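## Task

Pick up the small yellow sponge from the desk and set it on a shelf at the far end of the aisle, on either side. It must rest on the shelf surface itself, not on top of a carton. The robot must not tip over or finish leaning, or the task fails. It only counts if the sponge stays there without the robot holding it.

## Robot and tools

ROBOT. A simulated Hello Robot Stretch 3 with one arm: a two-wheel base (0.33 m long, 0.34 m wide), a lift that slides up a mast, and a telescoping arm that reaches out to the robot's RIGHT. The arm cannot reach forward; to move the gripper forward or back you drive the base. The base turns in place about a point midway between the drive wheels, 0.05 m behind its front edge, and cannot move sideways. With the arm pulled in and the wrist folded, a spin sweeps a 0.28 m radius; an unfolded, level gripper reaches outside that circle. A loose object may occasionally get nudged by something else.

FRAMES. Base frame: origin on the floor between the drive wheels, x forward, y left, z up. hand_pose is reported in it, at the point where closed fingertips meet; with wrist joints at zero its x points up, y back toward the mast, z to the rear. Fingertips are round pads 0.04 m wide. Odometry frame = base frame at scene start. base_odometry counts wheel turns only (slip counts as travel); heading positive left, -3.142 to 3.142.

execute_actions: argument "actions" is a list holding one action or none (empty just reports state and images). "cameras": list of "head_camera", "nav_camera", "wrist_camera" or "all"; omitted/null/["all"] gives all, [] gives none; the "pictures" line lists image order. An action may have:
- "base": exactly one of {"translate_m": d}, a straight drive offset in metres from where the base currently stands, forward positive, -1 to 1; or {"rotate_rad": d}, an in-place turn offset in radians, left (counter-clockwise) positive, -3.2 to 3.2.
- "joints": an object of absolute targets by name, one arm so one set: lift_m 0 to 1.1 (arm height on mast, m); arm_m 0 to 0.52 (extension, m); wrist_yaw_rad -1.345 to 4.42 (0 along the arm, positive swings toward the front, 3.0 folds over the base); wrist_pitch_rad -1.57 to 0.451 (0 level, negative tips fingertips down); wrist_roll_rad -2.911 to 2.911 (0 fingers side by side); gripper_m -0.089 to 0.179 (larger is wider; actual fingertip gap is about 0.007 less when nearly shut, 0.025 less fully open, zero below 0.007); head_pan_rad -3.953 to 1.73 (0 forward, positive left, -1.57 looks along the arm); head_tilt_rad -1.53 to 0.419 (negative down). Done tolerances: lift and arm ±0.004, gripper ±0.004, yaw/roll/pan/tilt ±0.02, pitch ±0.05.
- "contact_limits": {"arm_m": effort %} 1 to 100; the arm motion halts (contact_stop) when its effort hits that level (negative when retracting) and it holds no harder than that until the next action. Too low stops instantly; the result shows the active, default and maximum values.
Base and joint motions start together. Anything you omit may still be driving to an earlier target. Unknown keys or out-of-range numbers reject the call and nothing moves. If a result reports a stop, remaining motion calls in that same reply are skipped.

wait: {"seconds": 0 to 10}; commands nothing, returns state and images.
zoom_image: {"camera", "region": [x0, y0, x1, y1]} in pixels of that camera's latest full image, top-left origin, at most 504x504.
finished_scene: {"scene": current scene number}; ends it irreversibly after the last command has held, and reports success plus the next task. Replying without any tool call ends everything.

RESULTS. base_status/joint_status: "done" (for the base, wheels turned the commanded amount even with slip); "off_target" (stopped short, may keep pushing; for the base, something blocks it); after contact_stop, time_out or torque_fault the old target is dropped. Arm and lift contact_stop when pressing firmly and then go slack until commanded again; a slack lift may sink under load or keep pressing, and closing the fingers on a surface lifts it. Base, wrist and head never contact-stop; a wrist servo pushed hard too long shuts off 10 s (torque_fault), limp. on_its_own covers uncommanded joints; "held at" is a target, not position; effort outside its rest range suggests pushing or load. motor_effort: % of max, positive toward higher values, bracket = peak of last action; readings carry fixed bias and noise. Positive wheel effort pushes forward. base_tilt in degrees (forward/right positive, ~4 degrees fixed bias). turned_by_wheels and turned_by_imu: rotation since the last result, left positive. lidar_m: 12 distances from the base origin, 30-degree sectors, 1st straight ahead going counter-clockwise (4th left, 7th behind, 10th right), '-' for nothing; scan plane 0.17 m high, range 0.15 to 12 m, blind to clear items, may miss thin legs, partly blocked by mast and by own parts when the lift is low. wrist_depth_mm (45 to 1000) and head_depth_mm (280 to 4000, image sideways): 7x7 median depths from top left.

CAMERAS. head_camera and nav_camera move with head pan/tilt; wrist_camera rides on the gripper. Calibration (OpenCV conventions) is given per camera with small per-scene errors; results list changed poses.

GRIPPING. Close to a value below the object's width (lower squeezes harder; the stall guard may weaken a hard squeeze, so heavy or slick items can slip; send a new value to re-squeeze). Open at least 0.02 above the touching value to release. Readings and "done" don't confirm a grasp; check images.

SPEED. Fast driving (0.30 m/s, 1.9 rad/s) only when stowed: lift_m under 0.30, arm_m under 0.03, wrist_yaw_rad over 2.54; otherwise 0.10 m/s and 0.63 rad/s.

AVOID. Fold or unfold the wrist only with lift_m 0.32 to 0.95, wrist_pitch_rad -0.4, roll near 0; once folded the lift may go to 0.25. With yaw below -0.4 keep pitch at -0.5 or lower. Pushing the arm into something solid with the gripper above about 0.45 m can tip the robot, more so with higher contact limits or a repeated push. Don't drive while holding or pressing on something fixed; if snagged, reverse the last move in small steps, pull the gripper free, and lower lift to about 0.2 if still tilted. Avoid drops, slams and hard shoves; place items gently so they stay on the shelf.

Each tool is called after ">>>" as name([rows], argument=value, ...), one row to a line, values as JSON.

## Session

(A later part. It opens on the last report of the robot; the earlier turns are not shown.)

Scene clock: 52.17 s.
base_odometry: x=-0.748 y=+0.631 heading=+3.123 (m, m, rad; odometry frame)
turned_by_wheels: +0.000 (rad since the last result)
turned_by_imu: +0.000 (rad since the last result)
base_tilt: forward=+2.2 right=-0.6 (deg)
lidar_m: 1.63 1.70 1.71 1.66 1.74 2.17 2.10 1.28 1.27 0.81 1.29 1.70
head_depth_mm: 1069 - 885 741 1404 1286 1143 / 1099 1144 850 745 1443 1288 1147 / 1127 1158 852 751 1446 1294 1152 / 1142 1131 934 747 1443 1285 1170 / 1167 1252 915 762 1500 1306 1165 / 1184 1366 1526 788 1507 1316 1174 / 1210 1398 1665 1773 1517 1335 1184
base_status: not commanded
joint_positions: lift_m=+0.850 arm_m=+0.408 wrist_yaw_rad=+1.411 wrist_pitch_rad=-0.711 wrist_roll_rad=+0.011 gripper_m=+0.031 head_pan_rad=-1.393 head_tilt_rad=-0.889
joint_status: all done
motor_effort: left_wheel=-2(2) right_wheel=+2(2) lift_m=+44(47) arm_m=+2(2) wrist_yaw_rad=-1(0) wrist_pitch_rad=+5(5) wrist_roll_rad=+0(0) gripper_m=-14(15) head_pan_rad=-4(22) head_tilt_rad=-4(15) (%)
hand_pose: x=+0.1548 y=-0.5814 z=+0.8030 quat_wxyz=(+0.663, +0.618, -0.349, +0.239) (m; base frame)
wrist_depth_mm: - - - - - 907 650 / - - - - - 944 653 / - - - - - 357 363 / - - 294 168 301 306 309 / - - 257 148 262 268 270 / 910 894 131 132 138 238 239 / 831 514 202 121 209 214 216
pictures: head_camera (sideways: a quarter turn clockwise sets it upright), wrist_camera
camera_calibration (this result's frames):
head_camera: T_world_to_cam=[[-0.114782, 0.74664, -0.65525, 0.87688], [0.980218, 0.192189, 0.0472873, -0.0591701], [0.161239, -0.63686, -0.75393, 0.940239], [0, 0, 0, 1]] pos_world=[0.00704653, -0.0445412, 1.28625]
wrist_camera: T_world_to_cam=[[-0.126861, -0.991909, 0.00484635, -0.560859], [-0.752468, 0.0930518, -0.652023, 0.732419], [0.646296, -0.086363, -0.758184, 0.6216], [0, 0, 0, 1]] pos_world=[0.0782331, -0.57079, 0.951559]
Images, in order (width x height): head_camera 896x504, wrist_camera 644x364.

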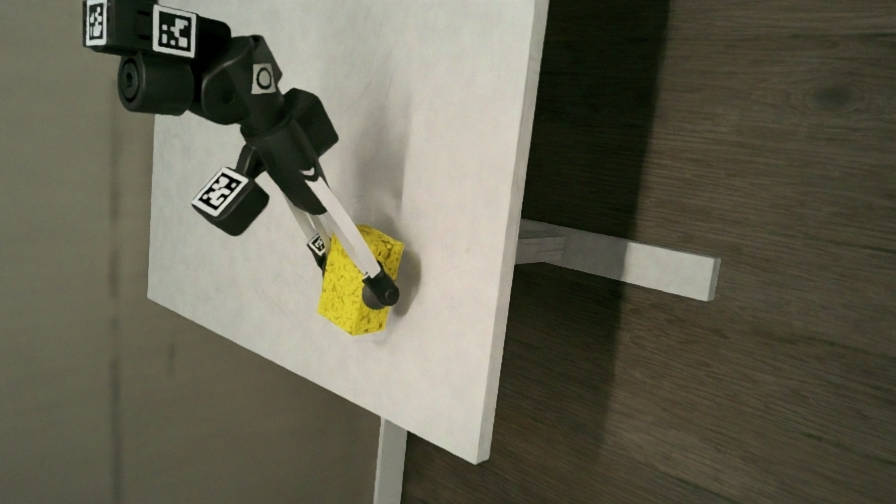

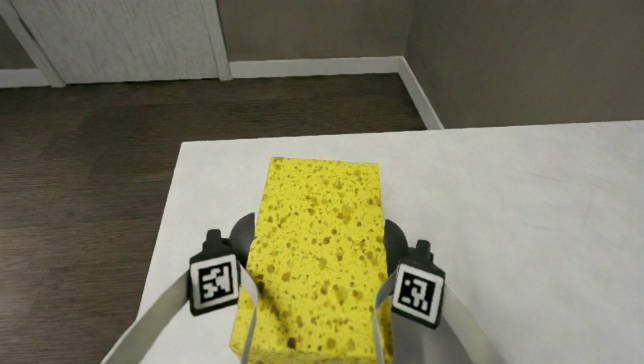

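>>> execute_actions([
  {"base": {"rotate_rad": 0.9}, "joints": {"arm_m": 0.15, "wrist_pitch_rad": -0.4, "wrist_yaw_rad": 2.2}},
], cameras=["head_camera", "wrist_camera"])

Scene clock: 56.97 s.
base_odometry: x=-0.748 y=+0.631 heading=-2.260 (m, m, rad; odometry frame)
turned_by_wheels: +0.900 (rad since the last result)
turned_by_imu: +0.907 (rad since the last result)
base_tilt: forward=+2.3 right=-0.5 (deg)
lidar_m: 2.10 1.66 1.74 2.28 2.10 1.28 1.29 1.23 0.82 1.57 1.63 1.65
head_depth_mm: 1638 1792 1959 - 1465 1292 1149 / 1831 2047 2114 - 1439 1295 1151 / 1804 2064 2069 1692 - 1288 1158 / 1704 1945 2097 1794 - 1282 1161 / 1625 1841 2051 1746 1503 1314 1171 / 1553 1751 1966 1762 1507 418 1140 / 1472 1631 1894 1781 1516 407 1119
base_status: done
joint_positions: lift_m=+0.850 arm_m=+0.150 wrist_yaw_rad=+2.199 wrist_pitch_rad=-0.424 wrist_roll_rad=+0.011 gripper_m=+0.031 head_pan_rad=-1.393 head_tilt_rad=-0.889
joint_status: all done
motor_effort: left_wheel=-2(10) right_wheel=+3(11) lift_m=+44(44) arm_m=-3(3) wrist_yaw_rad=+1(5) wrist_pitch_rad=+12(13) wrist_roll_rad=+0(0) gripper_m=-15(15) head_pan_rad=-4(3) head_tilt_rad=-4(4) (%)
hand_pose: x=+0.1597 y=-0.1639 z=+0.8610 quat_wxyz=(+0.446, +0.686, -0.184, +0.544) (m; base frame)
wrist_depth_mm: - - - - - - - / - - - - - - - / - - - - - - - / - - - 168 - - - / - - - 148 - - - / - - 131 132 138 - - / 928 948 899 121 - - -
pictures: head_camera (sideways: a quarter turn clockwise sets it upright), wrist_camera
camera_calibration (this result's frames):
head_camera: T_world_to_cam=[[-0.114622, 0.74698, -0.654891, 0.876411], [0.980277, 0.191885, 0.0472947, -0.0591801], [0.160992, -0.636554, -0.754242, 0.940646], [0, 0, 0, 1]] pos_world=[0.0070324, -0.0445341, 1.28623]
wrist_camera: T_world_to_cam=[[0.611937, -0.790782, 0.014033, -0.239381], [-0.422224, -0.341633, -0.839651, 0.772654], [0.668775, 0.507888, -0.542946, 0.607001], [0, 0, 0, 1]] pos_world=[0.0667728, -0.233622, 0.981687]
Images, in order (width x height): head_camera 896x504, wrist_camera 644x364.

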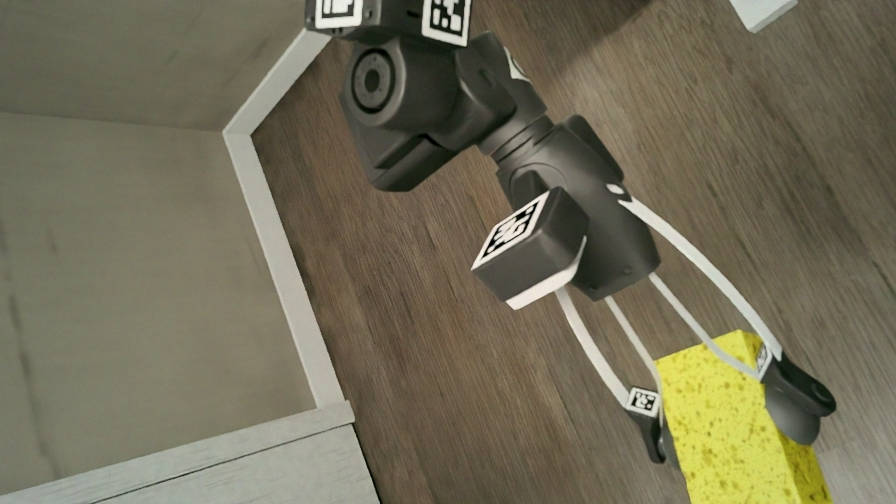

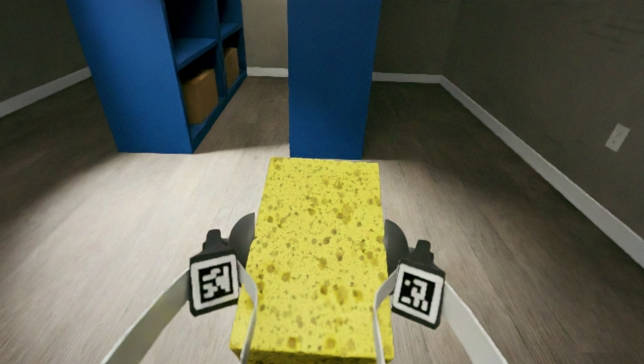

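>>> execute_actions([
  {"base": {"rotate_rad": 0.832}, "joints": {"arm_m": 0.0, "lift_m": 0.28, "wrist_yaw_rad": 2.65, "head_pan_rad": -0.1, "head_tilt_rad": -0.45}},
])

Scene clock: 63.20 s.
base_odometry: x=-0.748 y=+0.631 heading=-1.429 (m, m, rad; odometry frame)
turned_by_wheels: +0.832 (rad since the last result)
turned_by_imu: +0.838 (rad since the last result)
base_tilt: forward=+2.2 right=-0.6 (deg)
lidar_m: 1.66 1.85 2.11 2.10 1.49 1.24 0.81 1.37 1.64 1.63 1.84 1.67
head_depth_mm: 1407 1506 1622 1754 1901 1759 1430 / 1412 1516 1636 1754 1904 1756 1442 / 3063 3324 3528 3113 2221 1770 1445 / 3136 3380 3674 3285 2297 1781 1452 / 3018 3239 2676 2786 2300 1802 1460 / 1863 1978 1896 1903 2016 1811 1460 / 1486 1582 1714 1832 2008 1813 1475
base_status: done
joint_positions: lift_m=+0.280 arm_m=+0.001 wrist_yaw_rad=+2.648 wrist_pitch_rad=-0.424 wrist_roll_rad=+0.011 gripper_m=+0.031 head_pan_rad=-0.107 head_tilt_rad=-0.458
joint_status: all done
motor_effort: left_wheel=-3(8) right_wheel=+4(8) lift_m=+28(38) arm_m=-2(2) wrist_yaw_rad=+1(2) wrist_pitch_rad=+12(12) wrist_roll_rad=+0(0) gripper_m=-15(14) head_pan_rad=+4(47) head_tilt_rad=+4(25) (%)
hand_pose: x=+0.0846 y=+0.0513 z=+0.2916 quat_wxyz=(+0.313, +0.710, -0.026, +0.630) (m; base frame)
wrist_depth_mm: - - - - - - - / - - - - - - - / 870 924 938 957 - - - / 680 697 698 169 724 769 768 / 563 566 565 148 597 611 625 / - 481 131 132 138 500 513 / - - 120 121 415 427 431
pictures: head_camera (sideways: a quarter turn clockwise sets it upright), nav_camera (sideways: a quarter turn counterclockwise sets it upright), wrist_camera
camera_calibration (this result's frames):
head_camera: T_world_to_cam=[[-0.408364, 0.0632116, -0.910628, 1.21159], [0.0729638, 0.996668, 0.0364641, -0.0395689], [0.909899, -0.0515523, -0.411615, 0.490347], [0, 0, 0, 1]] pos_world=[0.0514898, -0.0118709, 1.30658]
nav_camera: T_world_to_cam=[[0.419118, -0.0458819, 0.906772, -1.14055], [-0.0896647, -0.995932, -0.0089495, 0.0622766], [0.903493, -0.0775545, -0.421527, 0.502438], [0, 0, 0, 1]] pos_world=[0.0296598, 0.0486589, 1.24657]
wrist_camera: T_world_to_cam=[[0.89478, -0.446287, 0.0140397, -0.0568863], [-0.23175, -0.491061, -0.839733, 0.327978], [0.381656, 0.748122, -0.542819, 0.250655], [0, 0, 0, 1]] pos_world=[0.0312456, -0.0518506, 0.412273]
Images, in order (width x height): head_camera 896x504, nav_camera 672x504, wrist_camera 644x364.

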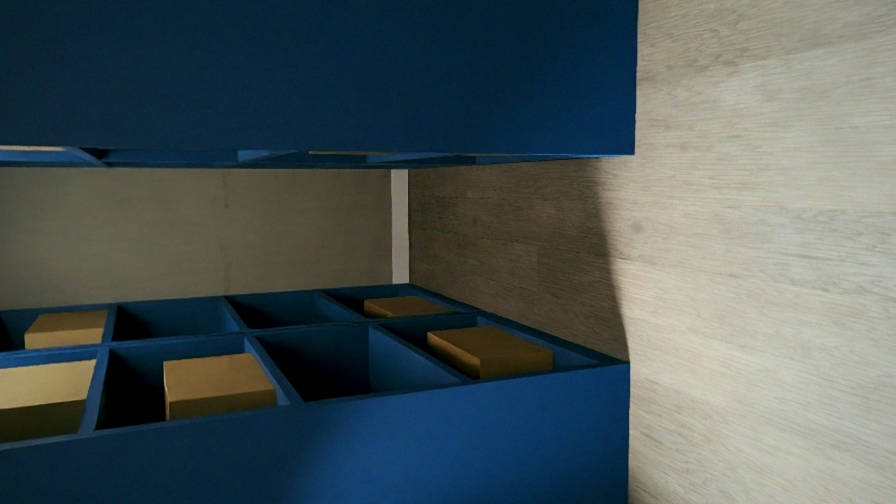

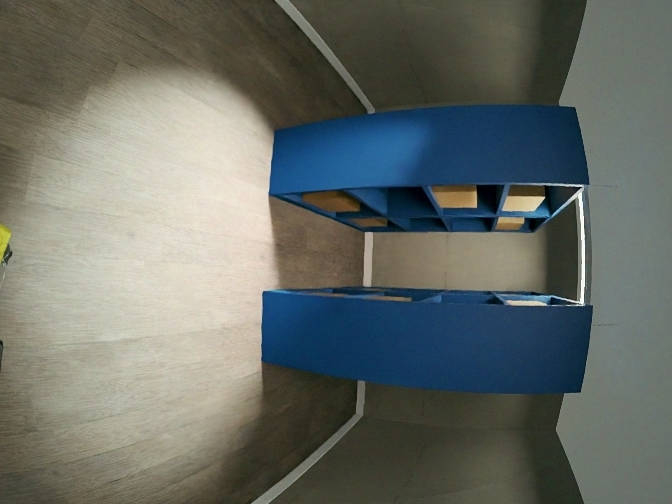

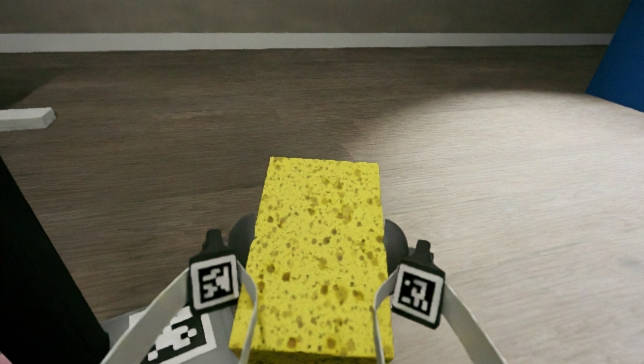

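>>> execute_actions([
  {"base": {"translate_m": 1.0}, "joints": {"head_pan_rad": -0.1, "head_tilt_rad": -0.75}},
], cameras=["head_camera", "nav_camera"])

Scene clock: 70.07 s.
base_odometry: x=-0.607 y=-0.359 heading=-1.429 (m, m, rad; odometry frame)
turned_by_wheels: +0.000 (rad since the last result)
turned_by_imu: +0.005 (rad since the last result)
base_tilt: forward=+2.1 right=-0.6 (deg)
lidar_m: 0.76 0.76 1.92 1.91 2.14 1.94 1.81 2.19 1.85 1.85 0.82 0.73
head_depth_mm: 1333 1487 1358 1362 1328 1288 1214 / 2228 2425 2394 1942 1642 1390 1209 / 2270 2533 2596 2022 1660 1412 1222 / 2262 2567 2601 2017 1678 1415 1225 / 2121 1951 1830 1871 1629 1417 1220 / 1180 1544 1570 1293 1425 1310 1234 / 882 881 1517 889 1028 1272 1244
base_status: done
joint_positions: lift_m=+0.280 arm_m=+0.001 wrist_yaw_rad=+2.649 wrist_pitch_rad=-0.424 wrist_roll_rad=+0.011 gripper_m=+0.031 head_pan_rad=-0.107 head_tilt_rad=-0.742
joint_status: all done
motor_effort: left_wheel=-3(8) right_wheel=+3(11) lift_m=+28(28) arm_m=-2(2) wrist_yaw_rad=+1(1) wrist_pitch_rad=+12(12) wrist_roll_rad=+0(0) gripper_m=-14(15) head_pan_rad=+4(2) head_tilt_rad=-4(22) (%)
hand_pose: x=+0.0846 y=+0.0513 z=+0.2917 quat_wxyz=(+0.313, +0.710, -0.026, +0.630) (m; base frame)
wrist_depth_mm: - - - - - 708 533 / - - - - - 726 566 / 878 898 894 947 977 752 728 / 684 699 702 169 723 717 697 / 561 577 582 148 605 595 614 / - 481 131 132 138 506 513 / - - 121 121 411 435 436
pictures: head_camera (sideways: a quarter turn clockwise sets it upright), nav_camera (sideways: a quarter turn counterclockwise sets it upright)
camera_calibration (this result's frames):
head_camera: T_world_to_cam=[[-0.64529, 0.0885405, -0.75879, 1.01505], [0.0842665, 0.995449, 0.0444935, -0.0500763], [0.759276, -0.0352294, -0.649814, 0.801178], [0, 0, 0, 1]] pos_world=[0.0509045, -0.0117994, 1.29305]
nav_camera: T_world_to_cam=[[0.654617, -0.0710561, 0.752613, -0.94098], [-0.0926517, -0.995608, -0.0134101, 0.0680978], [0.750261, -0.0609525, -0.658326, 0.811458], [0, 0, 0, 1]] pos_world=[0.0134865, 0.0503967, 1.24331]
Images, in order (width x height): head_camera 896x504, nav_camera 672x504.

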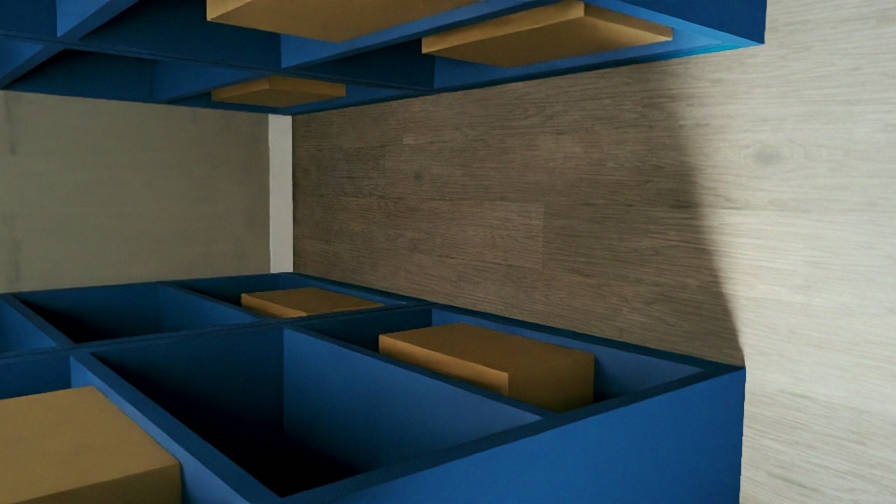

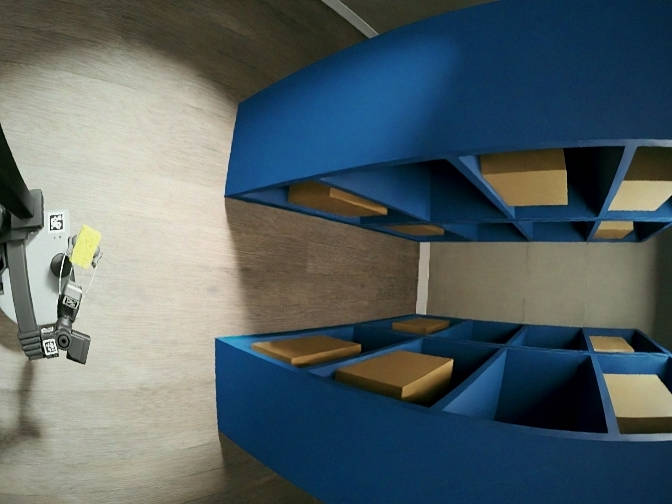

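>>> execute_actions([
  {"base": {"translate_m": 0.32}},
], cameras=[])

>>> execute_actions([
  {"base": {"rotate_rad": -0.164}},
], cameras=["head_camera", "nav_camera"])

Scene clock: 73.93 s.
base_odometry: x=-0.561 y=-0.675 heading=-1.429 (m, m, rad; odometry frame)
turned_by_wheels: +0.000 (rad since the last result)
turned_by_imu: +0.002 (rad since the last result)
base_tilt: forward=+2.2 right=-0.6 (deg)
lidar_m: 0.73 0.45 0.65 1.85 2.06 2.21 2.14 2.28 1.91 0.82 0.49 0.64
head_depth_mm: 1902 2022 1754 1631 1578 1365 1211 / 1959 2173 2414 2003 1647 1389 1213 / 1965 2202 2411 2029 1651 1405 1215 / 1977 2195 2420 2047 1660 1413 1221 / 1719 1949 1417 1579 1529 1368 1214 / 1060 969 1381 1211 1037 1191 1135 / 722 723 754 1216 995 735 831
base_status: done
joint_positions: lift_m=+0.280 arm_m=+0.001 wrist_yaw_rad=+2.649 wrist_pitch_rad=-0.424 wrist_roll_rad=+0.011 gripper_m=+0.031 head_pan_rad=-0.107 head_tilt_rad=-0.742
joint_status: not commanded
motor_effort: left_wheel=-3(9) right_wheel=+3(10) lift_m=+28(28) arm_m=-3(2) wrist_yaw_rad=+1(1) wrist_pitch_rad=+12(12) wrist_roll_rad=+0(0) gripper_m=-14(14) head_pan_rad=+4(4) head_tilt_rad=-3(3) (%)
hand_pose: x=+0.0846 y=+0.0514 z=+0.2917 quat_wxyz=(+0.313, +0.710, -0.026, +0.630) (m; base frame)
wrist_depth_mm: - - - - 532 381 632 / - - - - 557 428 527 / 888 916 937 907 567 627 564 / 684 699 709 170 549 590 613 / 558 566 568 148 550 570 607 / - 471 131 132 138 503 514 / - - 121 121 413 433 436
pictures: none
No camera images: the call's "cameras" was empty. Leave "cameras" out to get every camera's image.

Scene clock: 75.23 s.
base_odometry: x=-0.561 y=-0.675 heading=-1.593 (m, m, rad; odometry frame)
turned_by_wheels: -0.164 (rad since the last result)
turned_by_imu: -0.165 (rad since the last result)
base_tilt: forward=+2.1 right=-0.6 (deg)
lidar_m: 1.02 0.46 0.53 1.85 1.93 2.20 2.14 2.62 1.96 1.91 0.50 0.49
head_depth_mm: 1089 957 1025 1016 1113 1132 1147 / 1149 1270 1397 1626 1546 1370 1209 / 1968 2144 2274 2015 1651 1402 1211 / 1981 2244 2424 2040 1665 1414 1221 / 1974 2176 2427 2071 1690 1425 1233 / 1966 2096 1945 1635 1548 1361 1210 / 1561 1207 1331 1218 1048 1122 1145
base_status: done
joint_positions: lift_m=+0.280 arm_m=+0.001 wrist_yaw_rad=+2.649 wrist_pitch_rad=-0.424 wrist_roll_rad=+0.011 gripper_m=+0.031 head_pan_rad=-0.107 head_tilt_rad=-0.742
joint_status: not commanded
motor_effort: left_wheel=+2(9) right_wheel=-2(8) lift_m=+28(28) arm_m=-2(3) wrist_yaw_rad=+1(1) wrist_pitch_rad=+12(12) wrist_roll_rad=+0(0) gripper_m=-15(14) head_pan_rad=+4(4) head_tilt_rad=-3(3) (%)
hand_pose: x=+0.0846 y=+0.0514 z=+0.2917 quat_wxyz=(+0.313, +0.710, -0.026, +0.630) (m; base frame)
wrist_depth_mm: - - - 666 430 666 651 / - - - 708 469 634 647 / 875 895 925 771 524 675 769 / 678 701 702 168 570 681 771 / 555 564 561 148 580 610 613 / - 478 131 132 137 509 508 / - - 120 121 418 433 434
pictures: head_camera (sideways: a quarter turn clockwise sets it upright), nav_camera (sideways: a quarter turn counterclockwise sets it upright)
camera_calibration (this result's frames):
head_camera: T_world_to_cam=[[-0.645513, 0.0885624, -0.758597, 1.0148], [0.0842766, 0.995448, 0.0445001, -0.0500849], [0.759085, -0.0352066, -0.650038, 0.801471], [0, 0, 0, 1]] pos_world=[0.0509019, -0.011799, 1.29304]
nav_camera: T_world_to_cam=[[0.654839, -0.0710778, 0.752419, -0.940728], [-0.0926526, -0.995608, -0.0134142, 0.0681032], [0.750068, -0.0609294, -0.658548, 0.811748], [0, 0, 0, 1]] pos_world=[0.0134691, 0.0503986, 1.24331]
Images, in order (width x height): head_camera 896x504, nav_camera 672x504.

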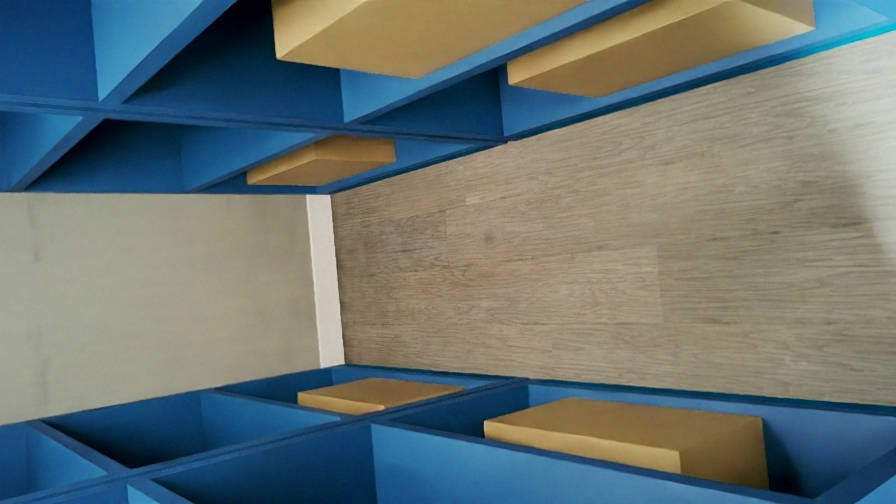

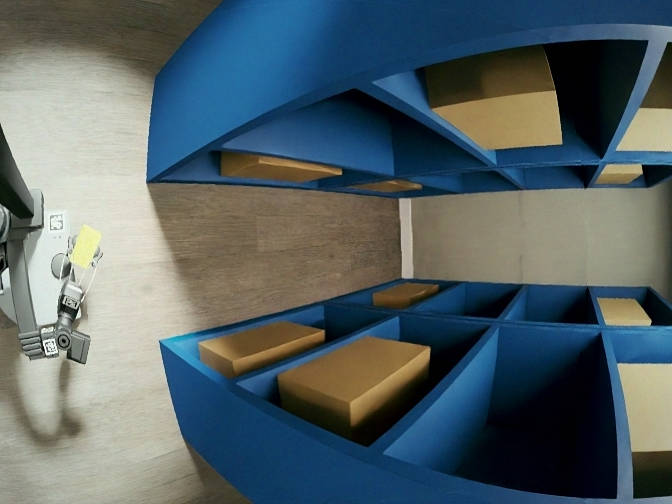

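>>> execute_actions([
  {"base": {"translate_m": 0.82}},
], cameras=["head_camera", "nav_camera"])

Scene clock: 81.83 s.
base_odometry: x=-0.579 y=-1.495 heading=-1.593 (m, m, rad; odometry frame)
turned_by_wheels: +0.000 (rad since the last result)
turned_by_imu: +0.005 (rad since the last result)
base_tilt: forward=+2.3 right=-0.6 (deg)
lidar_m: 0.91 0.36 0.27 0.26 0.28 0.49 2.95 0.56 0.39 0.38 0.40 0.55
head_depth_mm: 1169 1352 1457 1200 1340 1336 1168 / 1209 1365 1498 1642 1563 1388 1207 / 1233 1372 1570 1818 1659 1397 1220 / 1218 1370 1558 1800 1667 1410 1222 / 1211 1360 1545 1771 1677 1421 1218 / 1208 1339 1478 1694 1433 1314 1185 / 1168 1272 1432 1213 999 830 841
base_status: done
joint_positions: lift_m=+0.280 arm_m=+0.001 wrist_yaw_rad=+2.649 wrist_pitch_rad=-0.424 wrist_roll_rad=+0.011 gripper_m=+0.031 head_pan_rad=-0.107 head_tilt_rad=-0.742
joint_status: not commanded
motor_effort: left_wheel=+1(12) right_wheel=-2(6) lift_m=+28(28) arm_m=-2(2) wrist_yaw_rad=+1(1) wrist_pitch_rad=+12(12) wrist_roll_rad=+0(0) gripper_m=-14(15) head_pan_rad=+4(4) head_tilt_rad=-3(3) (%)
hand_pose: x=+0.0846 y=+0.0514 z=+0.2917 quat_wxyz=(+0.313, +0.710, -0.026, +0.630) (m; base frame)
wrist_depth_mm: 372 394 420 459 486 411 644 / 251 271 303 349 475 452 590 / 267 294 330 383 528 566 701 / 289 316 356 169 557 641 749 / 314 349 367 147 555 602 630 / - 370 131 132 138 502 514 / - - 120 121 414 428 432
pictures: head_camera (sideways: a quarter turn clockwise sets it upright), nav_camera (sideways: a quarter turn counterclockwise sets it upright)
camera_calibration (this result's frames):
head_camera: T_world_to_cam=[[-0.645591, 0.0885707, -0.75853, 1.01471], [0.0842811, 0.995448, 0.0445024, -0.050088], [0.759019, -0.0351994, -0.650117, 0.801573], [0, 0, 0, 1]] pos_world=[0.050901, -0.0117989, 1.29303]
nav_camera: T_world_to_cam=[[0.654916, -0.0710861, 0.752351, -0.94064], [-0.092654, -0.995608, -0.0134157, 0.0681051], [0.75, -0.0609221, -0.658626, 0.811849], [0, 0, 0, 1]] pos_world=[0.0134631, 0.0503992, 1.24331]
Images, in order (width x height): head_camera 896x504, nav_camera 672x504.

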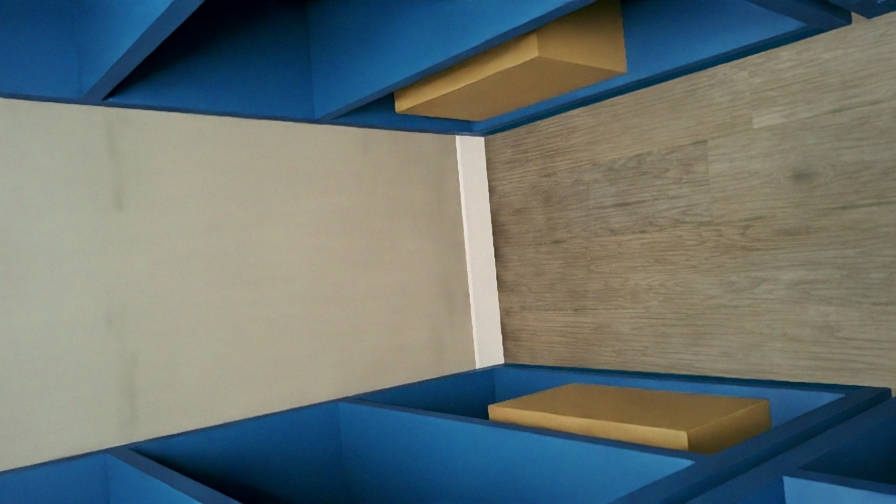

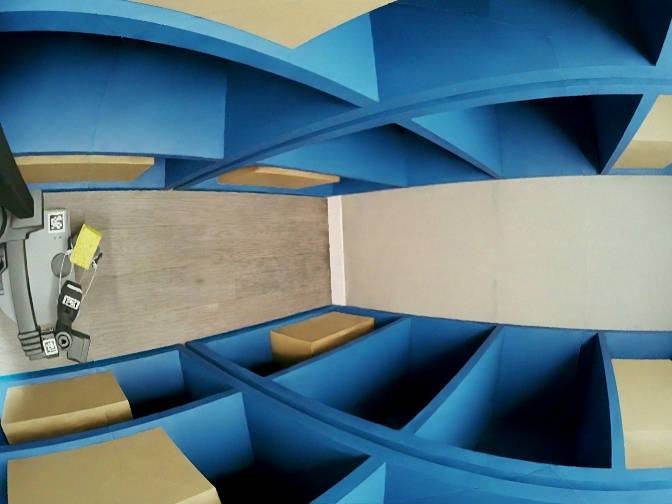

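>>> zoom_image(camera="head_camera", region=[600, 0, 896, 160])

>>> zoom_image(camera="nav_camera", region=[0, 130, 340, 400])

Region (600, 0, 896, 160) of head_camera's 896x504 image, scaled by 1.703, with more detail than that image has; it fills the top 272 rows of this view, and the rest is white.

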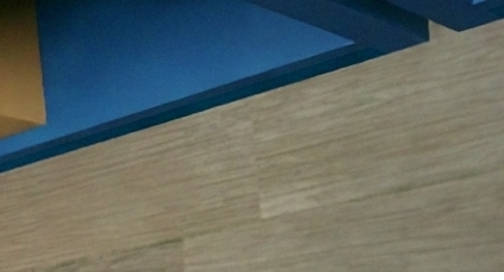

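Region (0, 130, 340, 400) of nav_camera's 672x504 image, scaled by 1.482, with more detail than that image has; it fills the top 400 rows of this view, and the rest is white.

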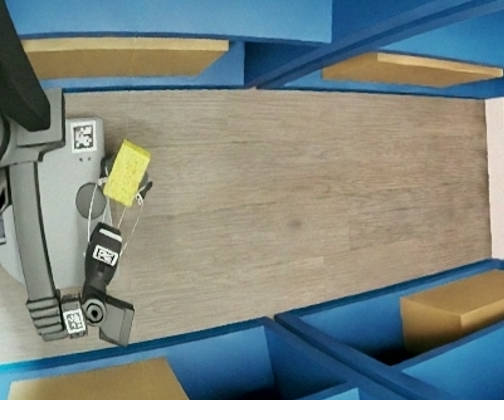

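>>> execute_actions([
  {"base": {"rotate_rad": -0.05}},
], cameras=[])

>>> execute_actions([
  {"base": {"translate_m": 0.78}, "joints": {"head_pan_rad": -1.2, "head_tilt_rad": -0.9}},
], cameras=["head_camera", "nav_camera"])

Scene clock: 86.17 s.
base_odometry: x=-0.579 y=-1.495 heading=-1.642 (m, m, rad; odometry frame)
turned_by_wheels: -0.050 (rad since the last result)
turned_by_imu: -0.050 (rad since the last result)
base_tilt: forward=+2.2 right=-0.5 (deg)
lidar_m: 1.08 0.38 0.28 0.26 0.27 0.49 2.95 0.55 0.40 0.38 0.39 0.55
head_depth_mm: 1181 951 1474 1171 1292 1307 1142 / 1183 1356 1472 1424 1475 1374 1210 / 1248 1398 1571 1789 1651 1404 1219 / 1234 1371 1572 1818 1674 1414 1215 / 1214 1363 1538 1787 1679 1417 1230 / 1198 1343 1519 1720 1622 1374 1207 / 1183 1304 1426 1256 1047 1072 885
base_status: done
joint_positions: lift_m=+0.280 arm_m=+0.001 wrist_yaw_rad=+2.649 wrist_pitch_rad=-0.424 wrist_roll_rad=+0.011 gripper_m=+0.031 head_pan_rad=-0.107 head_tilt_rad=-0.742
joint_status: not commanded
motor_effort: left_wheel=+2(9) right_wheel=-3(9) lift_m=+28(29) arm_m=-2(3) wrist_yaw_rad=+1(1) wrist_pitch_rad=+12(12) wrist_roll_rad=+0(0) gripper_m=-15(15) head_pan_rad=+4(4) head_tilt_rad=-3(3) (%)
hand_pose: x=+0.0846 y=+0.0514 z=+0.2917 quat_wxyz=(+0.313, +0.710, -0.026, +0.630) (m; base frame)
wrist_depth_mm: 372 391 426 552 474 440 655 / 247 273 309 353 487 549 668 / 264 294 338 392 538 617 788 / 283 315 362 169 558 685 782 / 312 343 373 148 573 609 609 / - 367 131 132 138 496 510 / - - 121 121 414 429 435
pictures: none
No camera images: the call's "cameras" was empty. Leave "cameras" out to get every camera's image.

Scene clock: 90.53 s.
base_odometry: x=-0.635 y=-2.273 heading=-1.642 (m, m, rad; odometry frame)
turned_by_wheels: +0.000 (rad since the last result)
turned_by_imu: +0.004 (rad since the last result)
base_tilt: forward=+2.0 right=-0.6 (deg)
lidar_m: 0.62 0.39 0.28 0.27 0.28 0.37 1.23 0.51 0.44 0.38 0.39 0.53
head_depth_mm: 679 565 458 922 851 772 1103 / 694 571 461 950 859 795 1119 / 716 578 465 980 862 965 1136 / 736 583 469 1008 869 984 1163 / 753 588 485 1016 872 1092 1165 / 782 595 498 1027 898 1214 1171 / 774 603 512 986 925 1233 1181
base_status: done
joint_positions: lift_m=+0.280 arm_m=+0.001 wrist_yaw_rad=+2.649 wrist_pitch_rad=-0.424 wrist_roll_rad=+0.011 gripper_m=+0.031 head_pan_rad=-1.193 head_tilt_rad=-0.889
joint_status: all done
motor_effort: left_wheel=+1(12) right_wheel=-2(6) lift_m=+28(28) arm_m=-2(2) wrist_yaw_rad=+1(2) wrist_pitch_rad=+12(12) wrist_roll_rad=+0(0) gripper_m=-14(14) head_pan_rad=-3(49) head_tilt_rad=-4(17) (%)
hand_pose: x=+0.0846 y=+0.0514 z=+0.2917 quat_wxyz=(+0.313, +0.710, -0.026, +0.630) (m; base frame)
wrist_depth_mm: 372 390 421 459 655 509 444 / 252 277 316 368 670 539 458 / 269 301 345 405 713 563 470 / 292 324 370 168 616 613 485 / 320 354 379 148 572 588 500 / - 373 131 132 138 509 490 / - - 120 121 413 431 440
pictures: head_camera (sideways: a quarter turn clockwise sets it upright), nav_camera (sideways: a quarter turn counterclockwise sets it upright)
camera_calibration (this result's frames):
head_camera: T_world_to_cam=[[-0.260633, 0.709593, -0.654636, 0.876969], [0.922723, 0.382552, 0.0473, -0.0588358], [0.283996, -0.591719, -0.754463, 0.940184], [0, 0, 0, 1]] pos_world=[0.0158479, -0.0434588, 1.28621]
nav_camera: T_world_to_cam=[[0.280084, -0.708788, 0.647435, -0.801631], [-0.925047, -0.379544, -0.0153302, 0.0756724], [0.256596, -0.594614, -0.761966, 0.94926], [0, 0, 0, 1]] pos_world=[0.0509481, 0.0249785, 1.24347]
Images, in order (width x height): head_camera 896x504, nav_camera 672x504.

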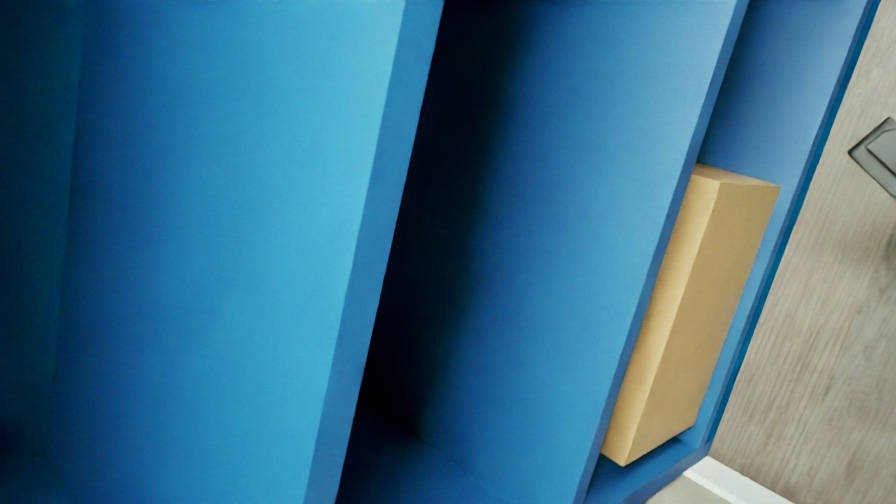

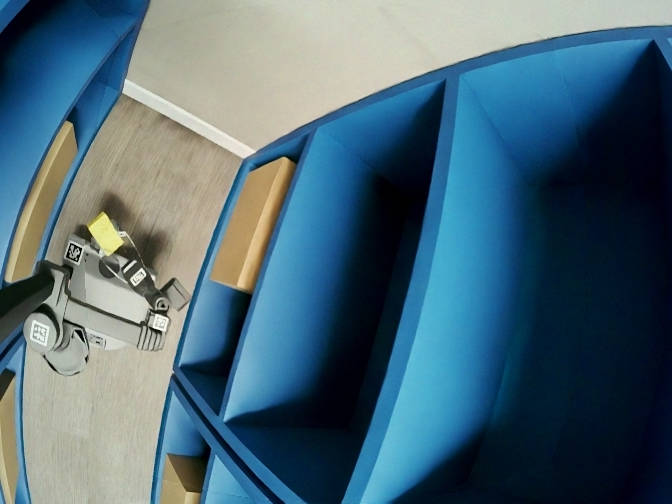

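>>> execute_actions([
  {"base": {"translate_m": 0.1}, "joints": {"lift_m": 0.65, "wrist_yaw_rad": 1.57, "head_pan_rad": -1.2, "head_tilt_rad": -0.9}},
], cameras=["head_camera", "wrist_camera"])

Scene clock: 98.10 s.
base_odometry: x=-0.642 y=-2.373 heading=-1.642 (m, m, rad; odometry frame)
turned_by_wheels: +0.000 (rad since the last result)
turned_by_imu: +0.001 (rad since the last result)
base_tilt: forward=+2.2 right=-0.5 (deg)
lidar_m: 0.52 0.53 0.29 0.27 0.28 0.45 1.04 0.51 0.51 0.37 0.39 0.52
head_depth_mm: 679 566 458 926 851 764 - / 694 571 461 952 859 792 1094 / 717 578 465 979 861 941 1119 / 736 584 470 1006 867 986 - / 756 588 482 1022 872 1040 1115 / 751 596 495 976 897 1125 568 / 672 600 512 824 901 1070 1123
base_status: done
joint_positions: lift_m=+0.650 arm_m=+0.001 wrist_yaw_rad=+1.572 wrist_pitch_rad=-0.423 wrist_roll_rad=+0.011 gripper_m=+0.031 head_pan_rad=-1.193 head_tilt_rad=-0.889
joint_status: all done
motor_effort: left_wheel=+1(11) right_wheel=-2(6) lift_m=+44(46) arm_m=-2(2) wrist_yaw_rad=-1(5) wrist_pitch_rad=+12(12) wrist_roll_rad=+0(0) gripper_m=-14(14) head_pan_rad=-4(3) head_tilt_rad=-4(5) (%)
hand_pose: x=+0.2024 y=-0.1455 z=+0.6612 quat_wxyz=(+0.592, +0.596, -0.386, +0.381) (m; base frame)
wrist_depth_mm: 393 394 393 391 390 358 346 / 425 422 423 429 426 384 384 / 460 467 465 464 465 414 415 / 490 511 522 169 511 442 449 / 524 576 553 148 530 387 375 / 600 632 131 132 138 331 311 / 676 689 706 121 532 444 264
pictures: head_camera (sideways: a quarter turn clockwise sets it upright), wrist_camera
camera_calibration (this result's frames):
head_camera: T_world_to_cam=[[-0.260589, 0.709609, -0.654636, 0.876969], [0.922746, 0.382494, 0.0473, -0.0588359], [0.283959, -0.591737, -0.754463, 0.940184], [0, 0, 0, 1]] pos_world=[0.0158452, -0.0434594, 1.28621]
wrist_camera: T_world_to_cam=[[0.0317766, -0.999396, 0.014056, -0.161073], [-0.541712, -0.0290392, -0.840062, 0.69912], [0.839963, 0.0190801, -0.542308, 0.354408], [0, 0, 0, 1]] pos_world=[0.0861507, -0.147436, 0.781766]
Images, in order (width x height): head_camera 896x504, wrist_camera 644x364.

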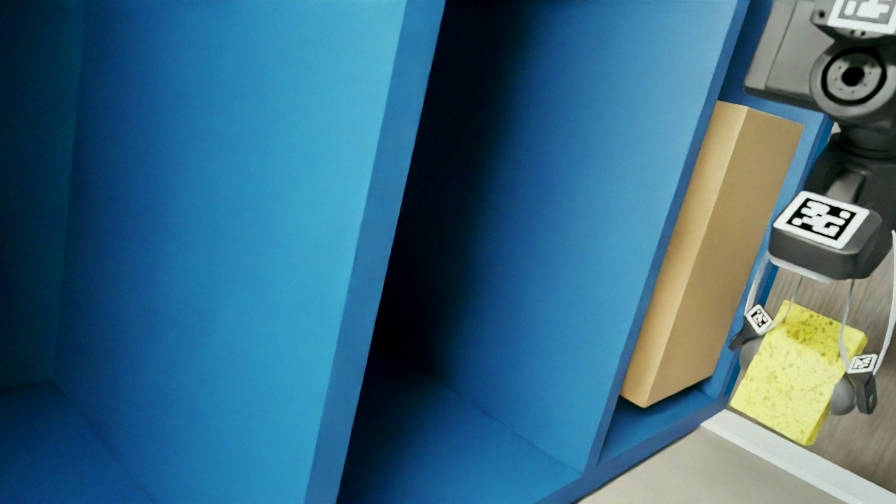

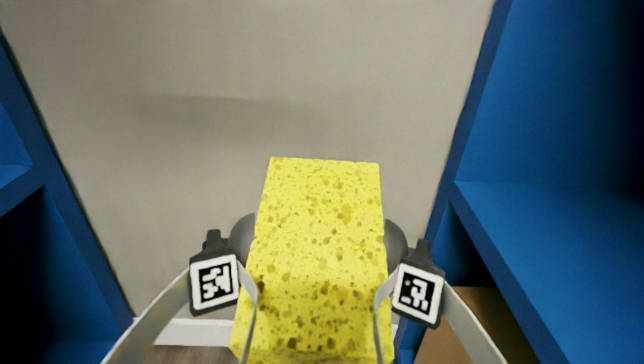

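>>> execute_actions([
  {"joints": {"arm_m": 0.33, "wrist_pitch_rad": -0.7}},
], cameras=["head_camera", "wrist_camera"])

Scene clock: 102.27 s.
base_odometry: x=-0.642 y=-2.373 heading=-1.642 (m, m, rad; odometry frame)
turned_by_wheels: +0.000 (rad since the last result)
turned_by_imu: +0.000 (rad since the last result)
base_tilt: forward=+2.2 right=-0.6 (deg)
lidar_m: 0.52 0.53 0.29 0.28 0.29 0.45 1.04 0.51 0.51 0.37 0.39 0.52
head_depth_mm: 679 565 457 420 833 774 1095 / 693 571 461 691 843 794 1112 / 716 576 465 981 813 942 1128 / 734 583 470 1009 850 986 1153 / 753 588 484 1014 870 1087 1163 / 750 594 496 978 897 1212 1166 / 675 601 512 823 903 1069 1148
base_status: not commanded
joint_positions: lift_m=+0.650 arm_m=+0.330 wrist_yaw_rad=+1.570 wrist_pitch_rad=-0.710 wrist_roll_rad=+0.011 gripper_m=+0.031 head_pan_rad=-1.193 head_tilt_rad=-0.889
joint_status: all done
motor_effort: left_wheel=+1(1) right_wheel=-2(2) lift_m=+44(44) arm_m=+2(2) wrist_yaw_rad=+0(2) wrist_pitch_rad=+5(11) wrist_roll_rad=+0(0) gripper_m=-14(15) head_pan_rad=-3(3) head_tilt_rad=-4(4) (%)
hand_pose: x=+0.1572 y=-0.4749 z=+0.6031 quat_wxyz=(+0.641, +0.644, -0.298, +0.291) (m; base frame)
wrist_depth_mm: 433 439 400 387 381 381 366 / 494 493 402 390 396 396 371 / 569 577 326 325 333 340 335 / 696 681 275 169 285 288 291 / 781 803 245 148 251 251 255 / 719 692 131 132 137 225 226 / 652 202 190 121 197 203 203
pictures: head_camera (sideways: a quarter turn clockwise sets it upright), wrist_camera
camera_calibration (this result's frames):
head_camera: T_world_to_cam=[[-0.260589, 0.709609, -0.654636, 0.876969], [0.922746, 0.382494, 0.0473, -0.0588359], [0.283959, -0.591737, -0.754463, 0.940184], [0, 0, 0, 1]] pos_world=[0.0158452, -0.0434594, 1.28621]
wrist_camera: T_world_to_cam=[[0.0326643, -0.999455, 0.00486931, -0.482707], [-0.757266, -0.0279281, -0.652509, 0.537608], [0.652289, 0.0176264, -0.757765, 0.525858], [0, 0, 0, 1]] pos_world=[0.0798685, -0.476699, 0.751621]
Images, in order (width x height): head_camera 896x504, wrist_camera 644x364.

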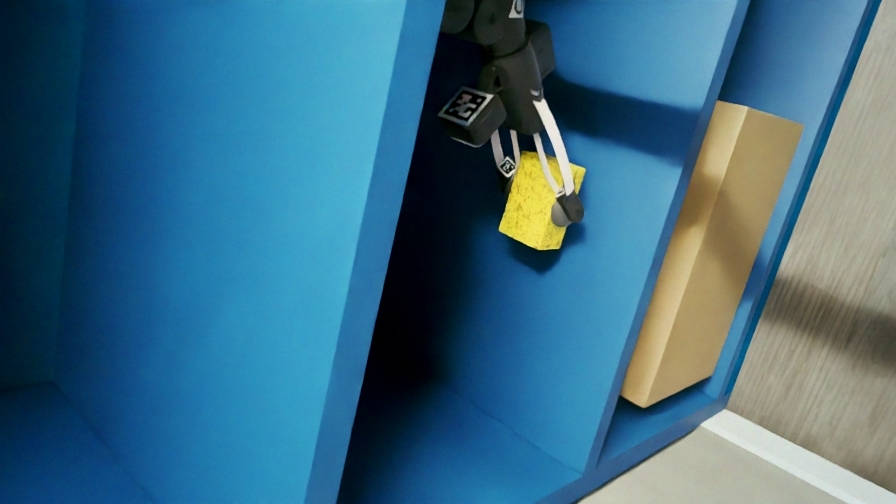

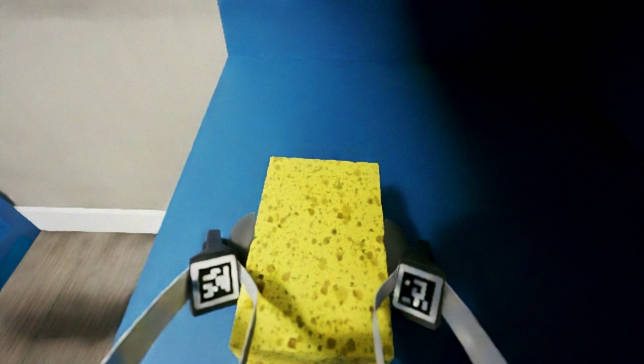

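>>> execute_actions([
  {"joints": {"lift_m": 0.612}},
], cameras=["head_camera", "wrist_camera"])

Scene clock: 103.77 s.
base_odometry: x=-0.642 y=-2.373 heading=-1.642 (m, m, rad; odometry frame)
turned_by_wheels: +0.000 (rad since the last result)
turned_by_imu: +0.000 (rad since the last result)
base_tilt: forward=+2.1 right=-0.7 (deg)
lidar_m: 0.52 0.53 0.29 0.27 0.29 0.45 1.04 0.51 0.51 0.37 0.38 0.52
head_depth_mm: 678 564 457 425 836 774 1101 / 692 570 461 973 837 793 1116 / 714 578 466 980 827 945 1126 / 735 584 469 1004 848 990 1157 / 753 588 484 1016 872 1086 1173 / 749 595 497 975 897 1218 1181 / 673 600 512 823 901 1070 1147
base_status: not commanded
joint_positions: lift_m=+0.612 arm_m=+0.330 wrist_yaw_rad=+1.570 wrist_pitch_rad=-0.711 wrist_roll_rad=+0.011 gripper_m=+0.031 head_pan_rad=-1.193 head_tilt_rad=-0.889
joint_status: all done
motor_effort: left_wheel=+1(1) right_wheel=-2(2) lift_m=+28(39) arm_m=+2(2) wrist_yaw_rad=+0(0) wrist_pitch_rad=+5(6) wrist_roll_rad=+0(0) gripper_m=-14(14) head_pan_rad=-4(3) head_tilt_rad=-4(4) (%)
hand_pose: x=+0.1571 y=-0.4749 z=+0.5656 quat_wxyz=(+0.641, +0.644, -0.298, +0.291) (m; base frame)
wrist_depth_mm: 436 435 387 374 378 377 364 / 505 501 319 320 330 332 338 / 571 561 268 272 274 279 282 / 681 641 230 169 236 238 241 / 761 207 201 148 208 210 211 / 695 183 131 132 138 186 188 / 619 162 157 121 163 169 170
pictures: head_camera (sideways: a quarter turn clockwise sets it upright), wrist_camera
camera_calibration (this result's frames):
head_camera: T_world_to_cam=[[-0.260589, 0.709609, -0.654636, 0.876969], [0.922746, 0.382494, 0.0473, -0.058836], [0.283959, -0.591737, -0.754463, 0.940184], [0, 0, 0, 1]] pos_world=[0.0158452, -0.0434594, 1.28621]
wrist_camera: T_world_to_cam=[[0.0326672, -0.999455, 0.00484767, -0.482511], [-0.757693, -0.0279277, -0.652013, 0.512813], [0.651793, 0.0176264, -0.758192, 0.497816], [0, 0, 0, 1]] pos_world=[0.0798444, -0.476701, 0.71414]
Images, in order (width x height): head_camera 896x504, wrist_camera 644x364.

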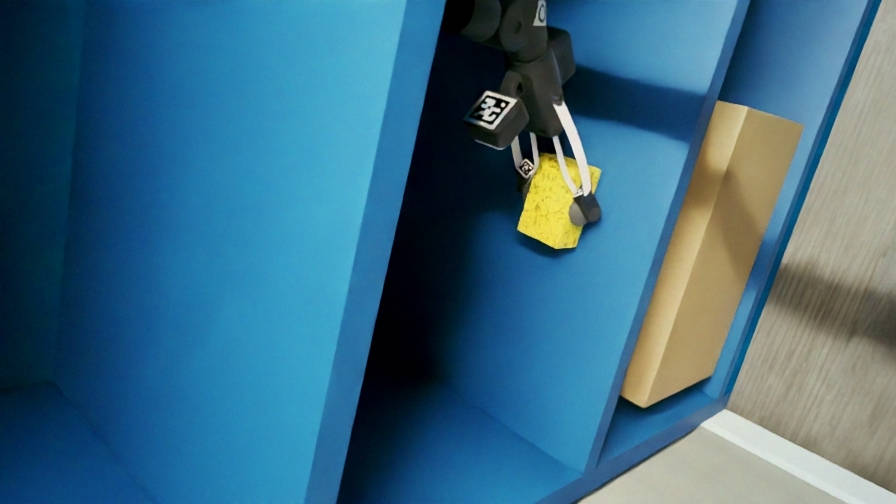

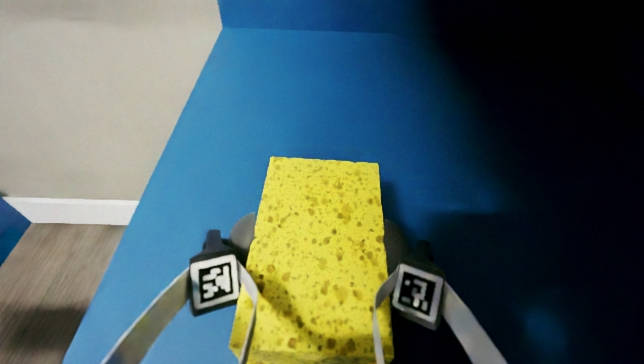

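>>> execute_actions([
  {"joints": {"gripper_m": 0.12}},
], cameras=["head_camera", "wrist_camera"])

Scene clock: 113.87 s.
base_odometry: x=-0.642 y=-2.373 heading=-1.642 (m, m, rad; odometry frame)
turned_by_wheels: +0.000 (rad since the last result)
turned_by_imu: +0.000 (rad since the last result)
base_tilt: forward=+2.3 right=-0.5 (deg)
lidar_m: 0.52 0.54 0.28 0.27 0.28 0.45 1.04 0.51 0.51 0.37 0.38 0.52
head_depth_mm: 677 566 457 426 834 773 1097 / 695 571 460 966 837 793 1116 / 716 577 464 976 827 942 1127 / 736 584 468 1012 848 988 1159 / 754 589 484 1014 871 1089 1164 / 750 595 497 972 899 1207 1175 / 674 602 511 823 898 1070 1147
base_status: not commanded
joint_positions: lift_m=+0.612 arm_m=+0.330 wrist_yaw_rad=+1.570 wrist_pitch_rad=-0.711 wrist_roll_rad=+0.011 gripper_m=+0.120 head_pan_rad=-1.193 head_tilt_rad=-0.889
joint_status: all done
motor_effort: left_wheel=+1(1) right_wheel=-2(2) lift_m=+28(28) arm_m=+3(2) wrist_yaw_rad=+0(0) wrist_pitch_rad=+5(5) wrist_roll_rad=+0(0) gripper_m=+0(82) head_pan_rad=-3(4) head_tilt_rad=-4(4) (%)
hand_pose: x=+0.1571 y=-0.4749 z=+0.5656 quat_wxyz=(+0.641, +0.644, -0.298, +0.291) (m; base frame)
wrist_depth_mm: 434 434 385 374 379 379 364 / 495 499 319 322 328 335 335 / 586 555 266 271 274 278 285 / 680 631 233 174 235 239 242 / 750 211 202 153 206 209 212 / 680 - 174 137 180 188 187 / 633 161 158 126 162 164 169
pictures: head_camera (sideways: a quarter turn clockwise sets it upright), wrist_camera
camera_calibration (this result's frames):
head_camera: T_world_to_cam=[[-0.260588, 0.70961, -0.654636, 0.876969], [0.922746, 0.382494, 0.0473, -0.058836], [0.283959, -0.591737, -0.754463, 0.940184], [0, 0, 0, 1]] pos_world=[0.0158452, -0.0434594, 1.28621]
wrist_camera: T_world_to_cam=[[0.0326665, -0.999455, 0.00484766, -0.482511], [-0.757693, -0.0279272, -0.652013, 0.512813], [0.651793, 0.017626, -0.758192, 0.497816], [0, 0, 0, 1]] pos_world=[0.0798444, -0.476701, 0.71414]
Images, in order (width x height): head_camera 896x504, wrist_camera 644x364.

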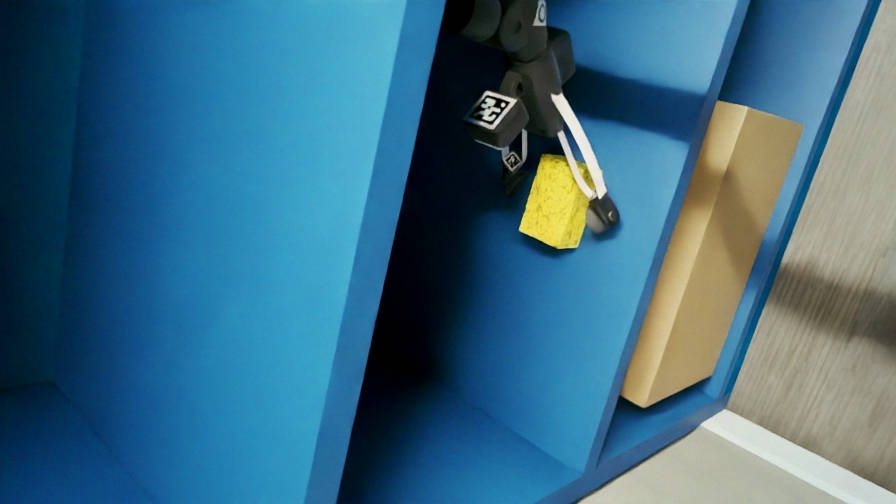

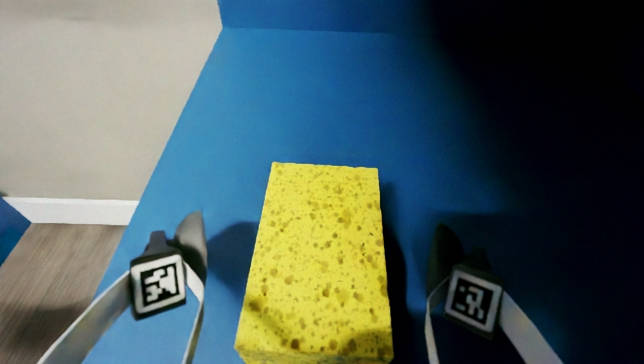

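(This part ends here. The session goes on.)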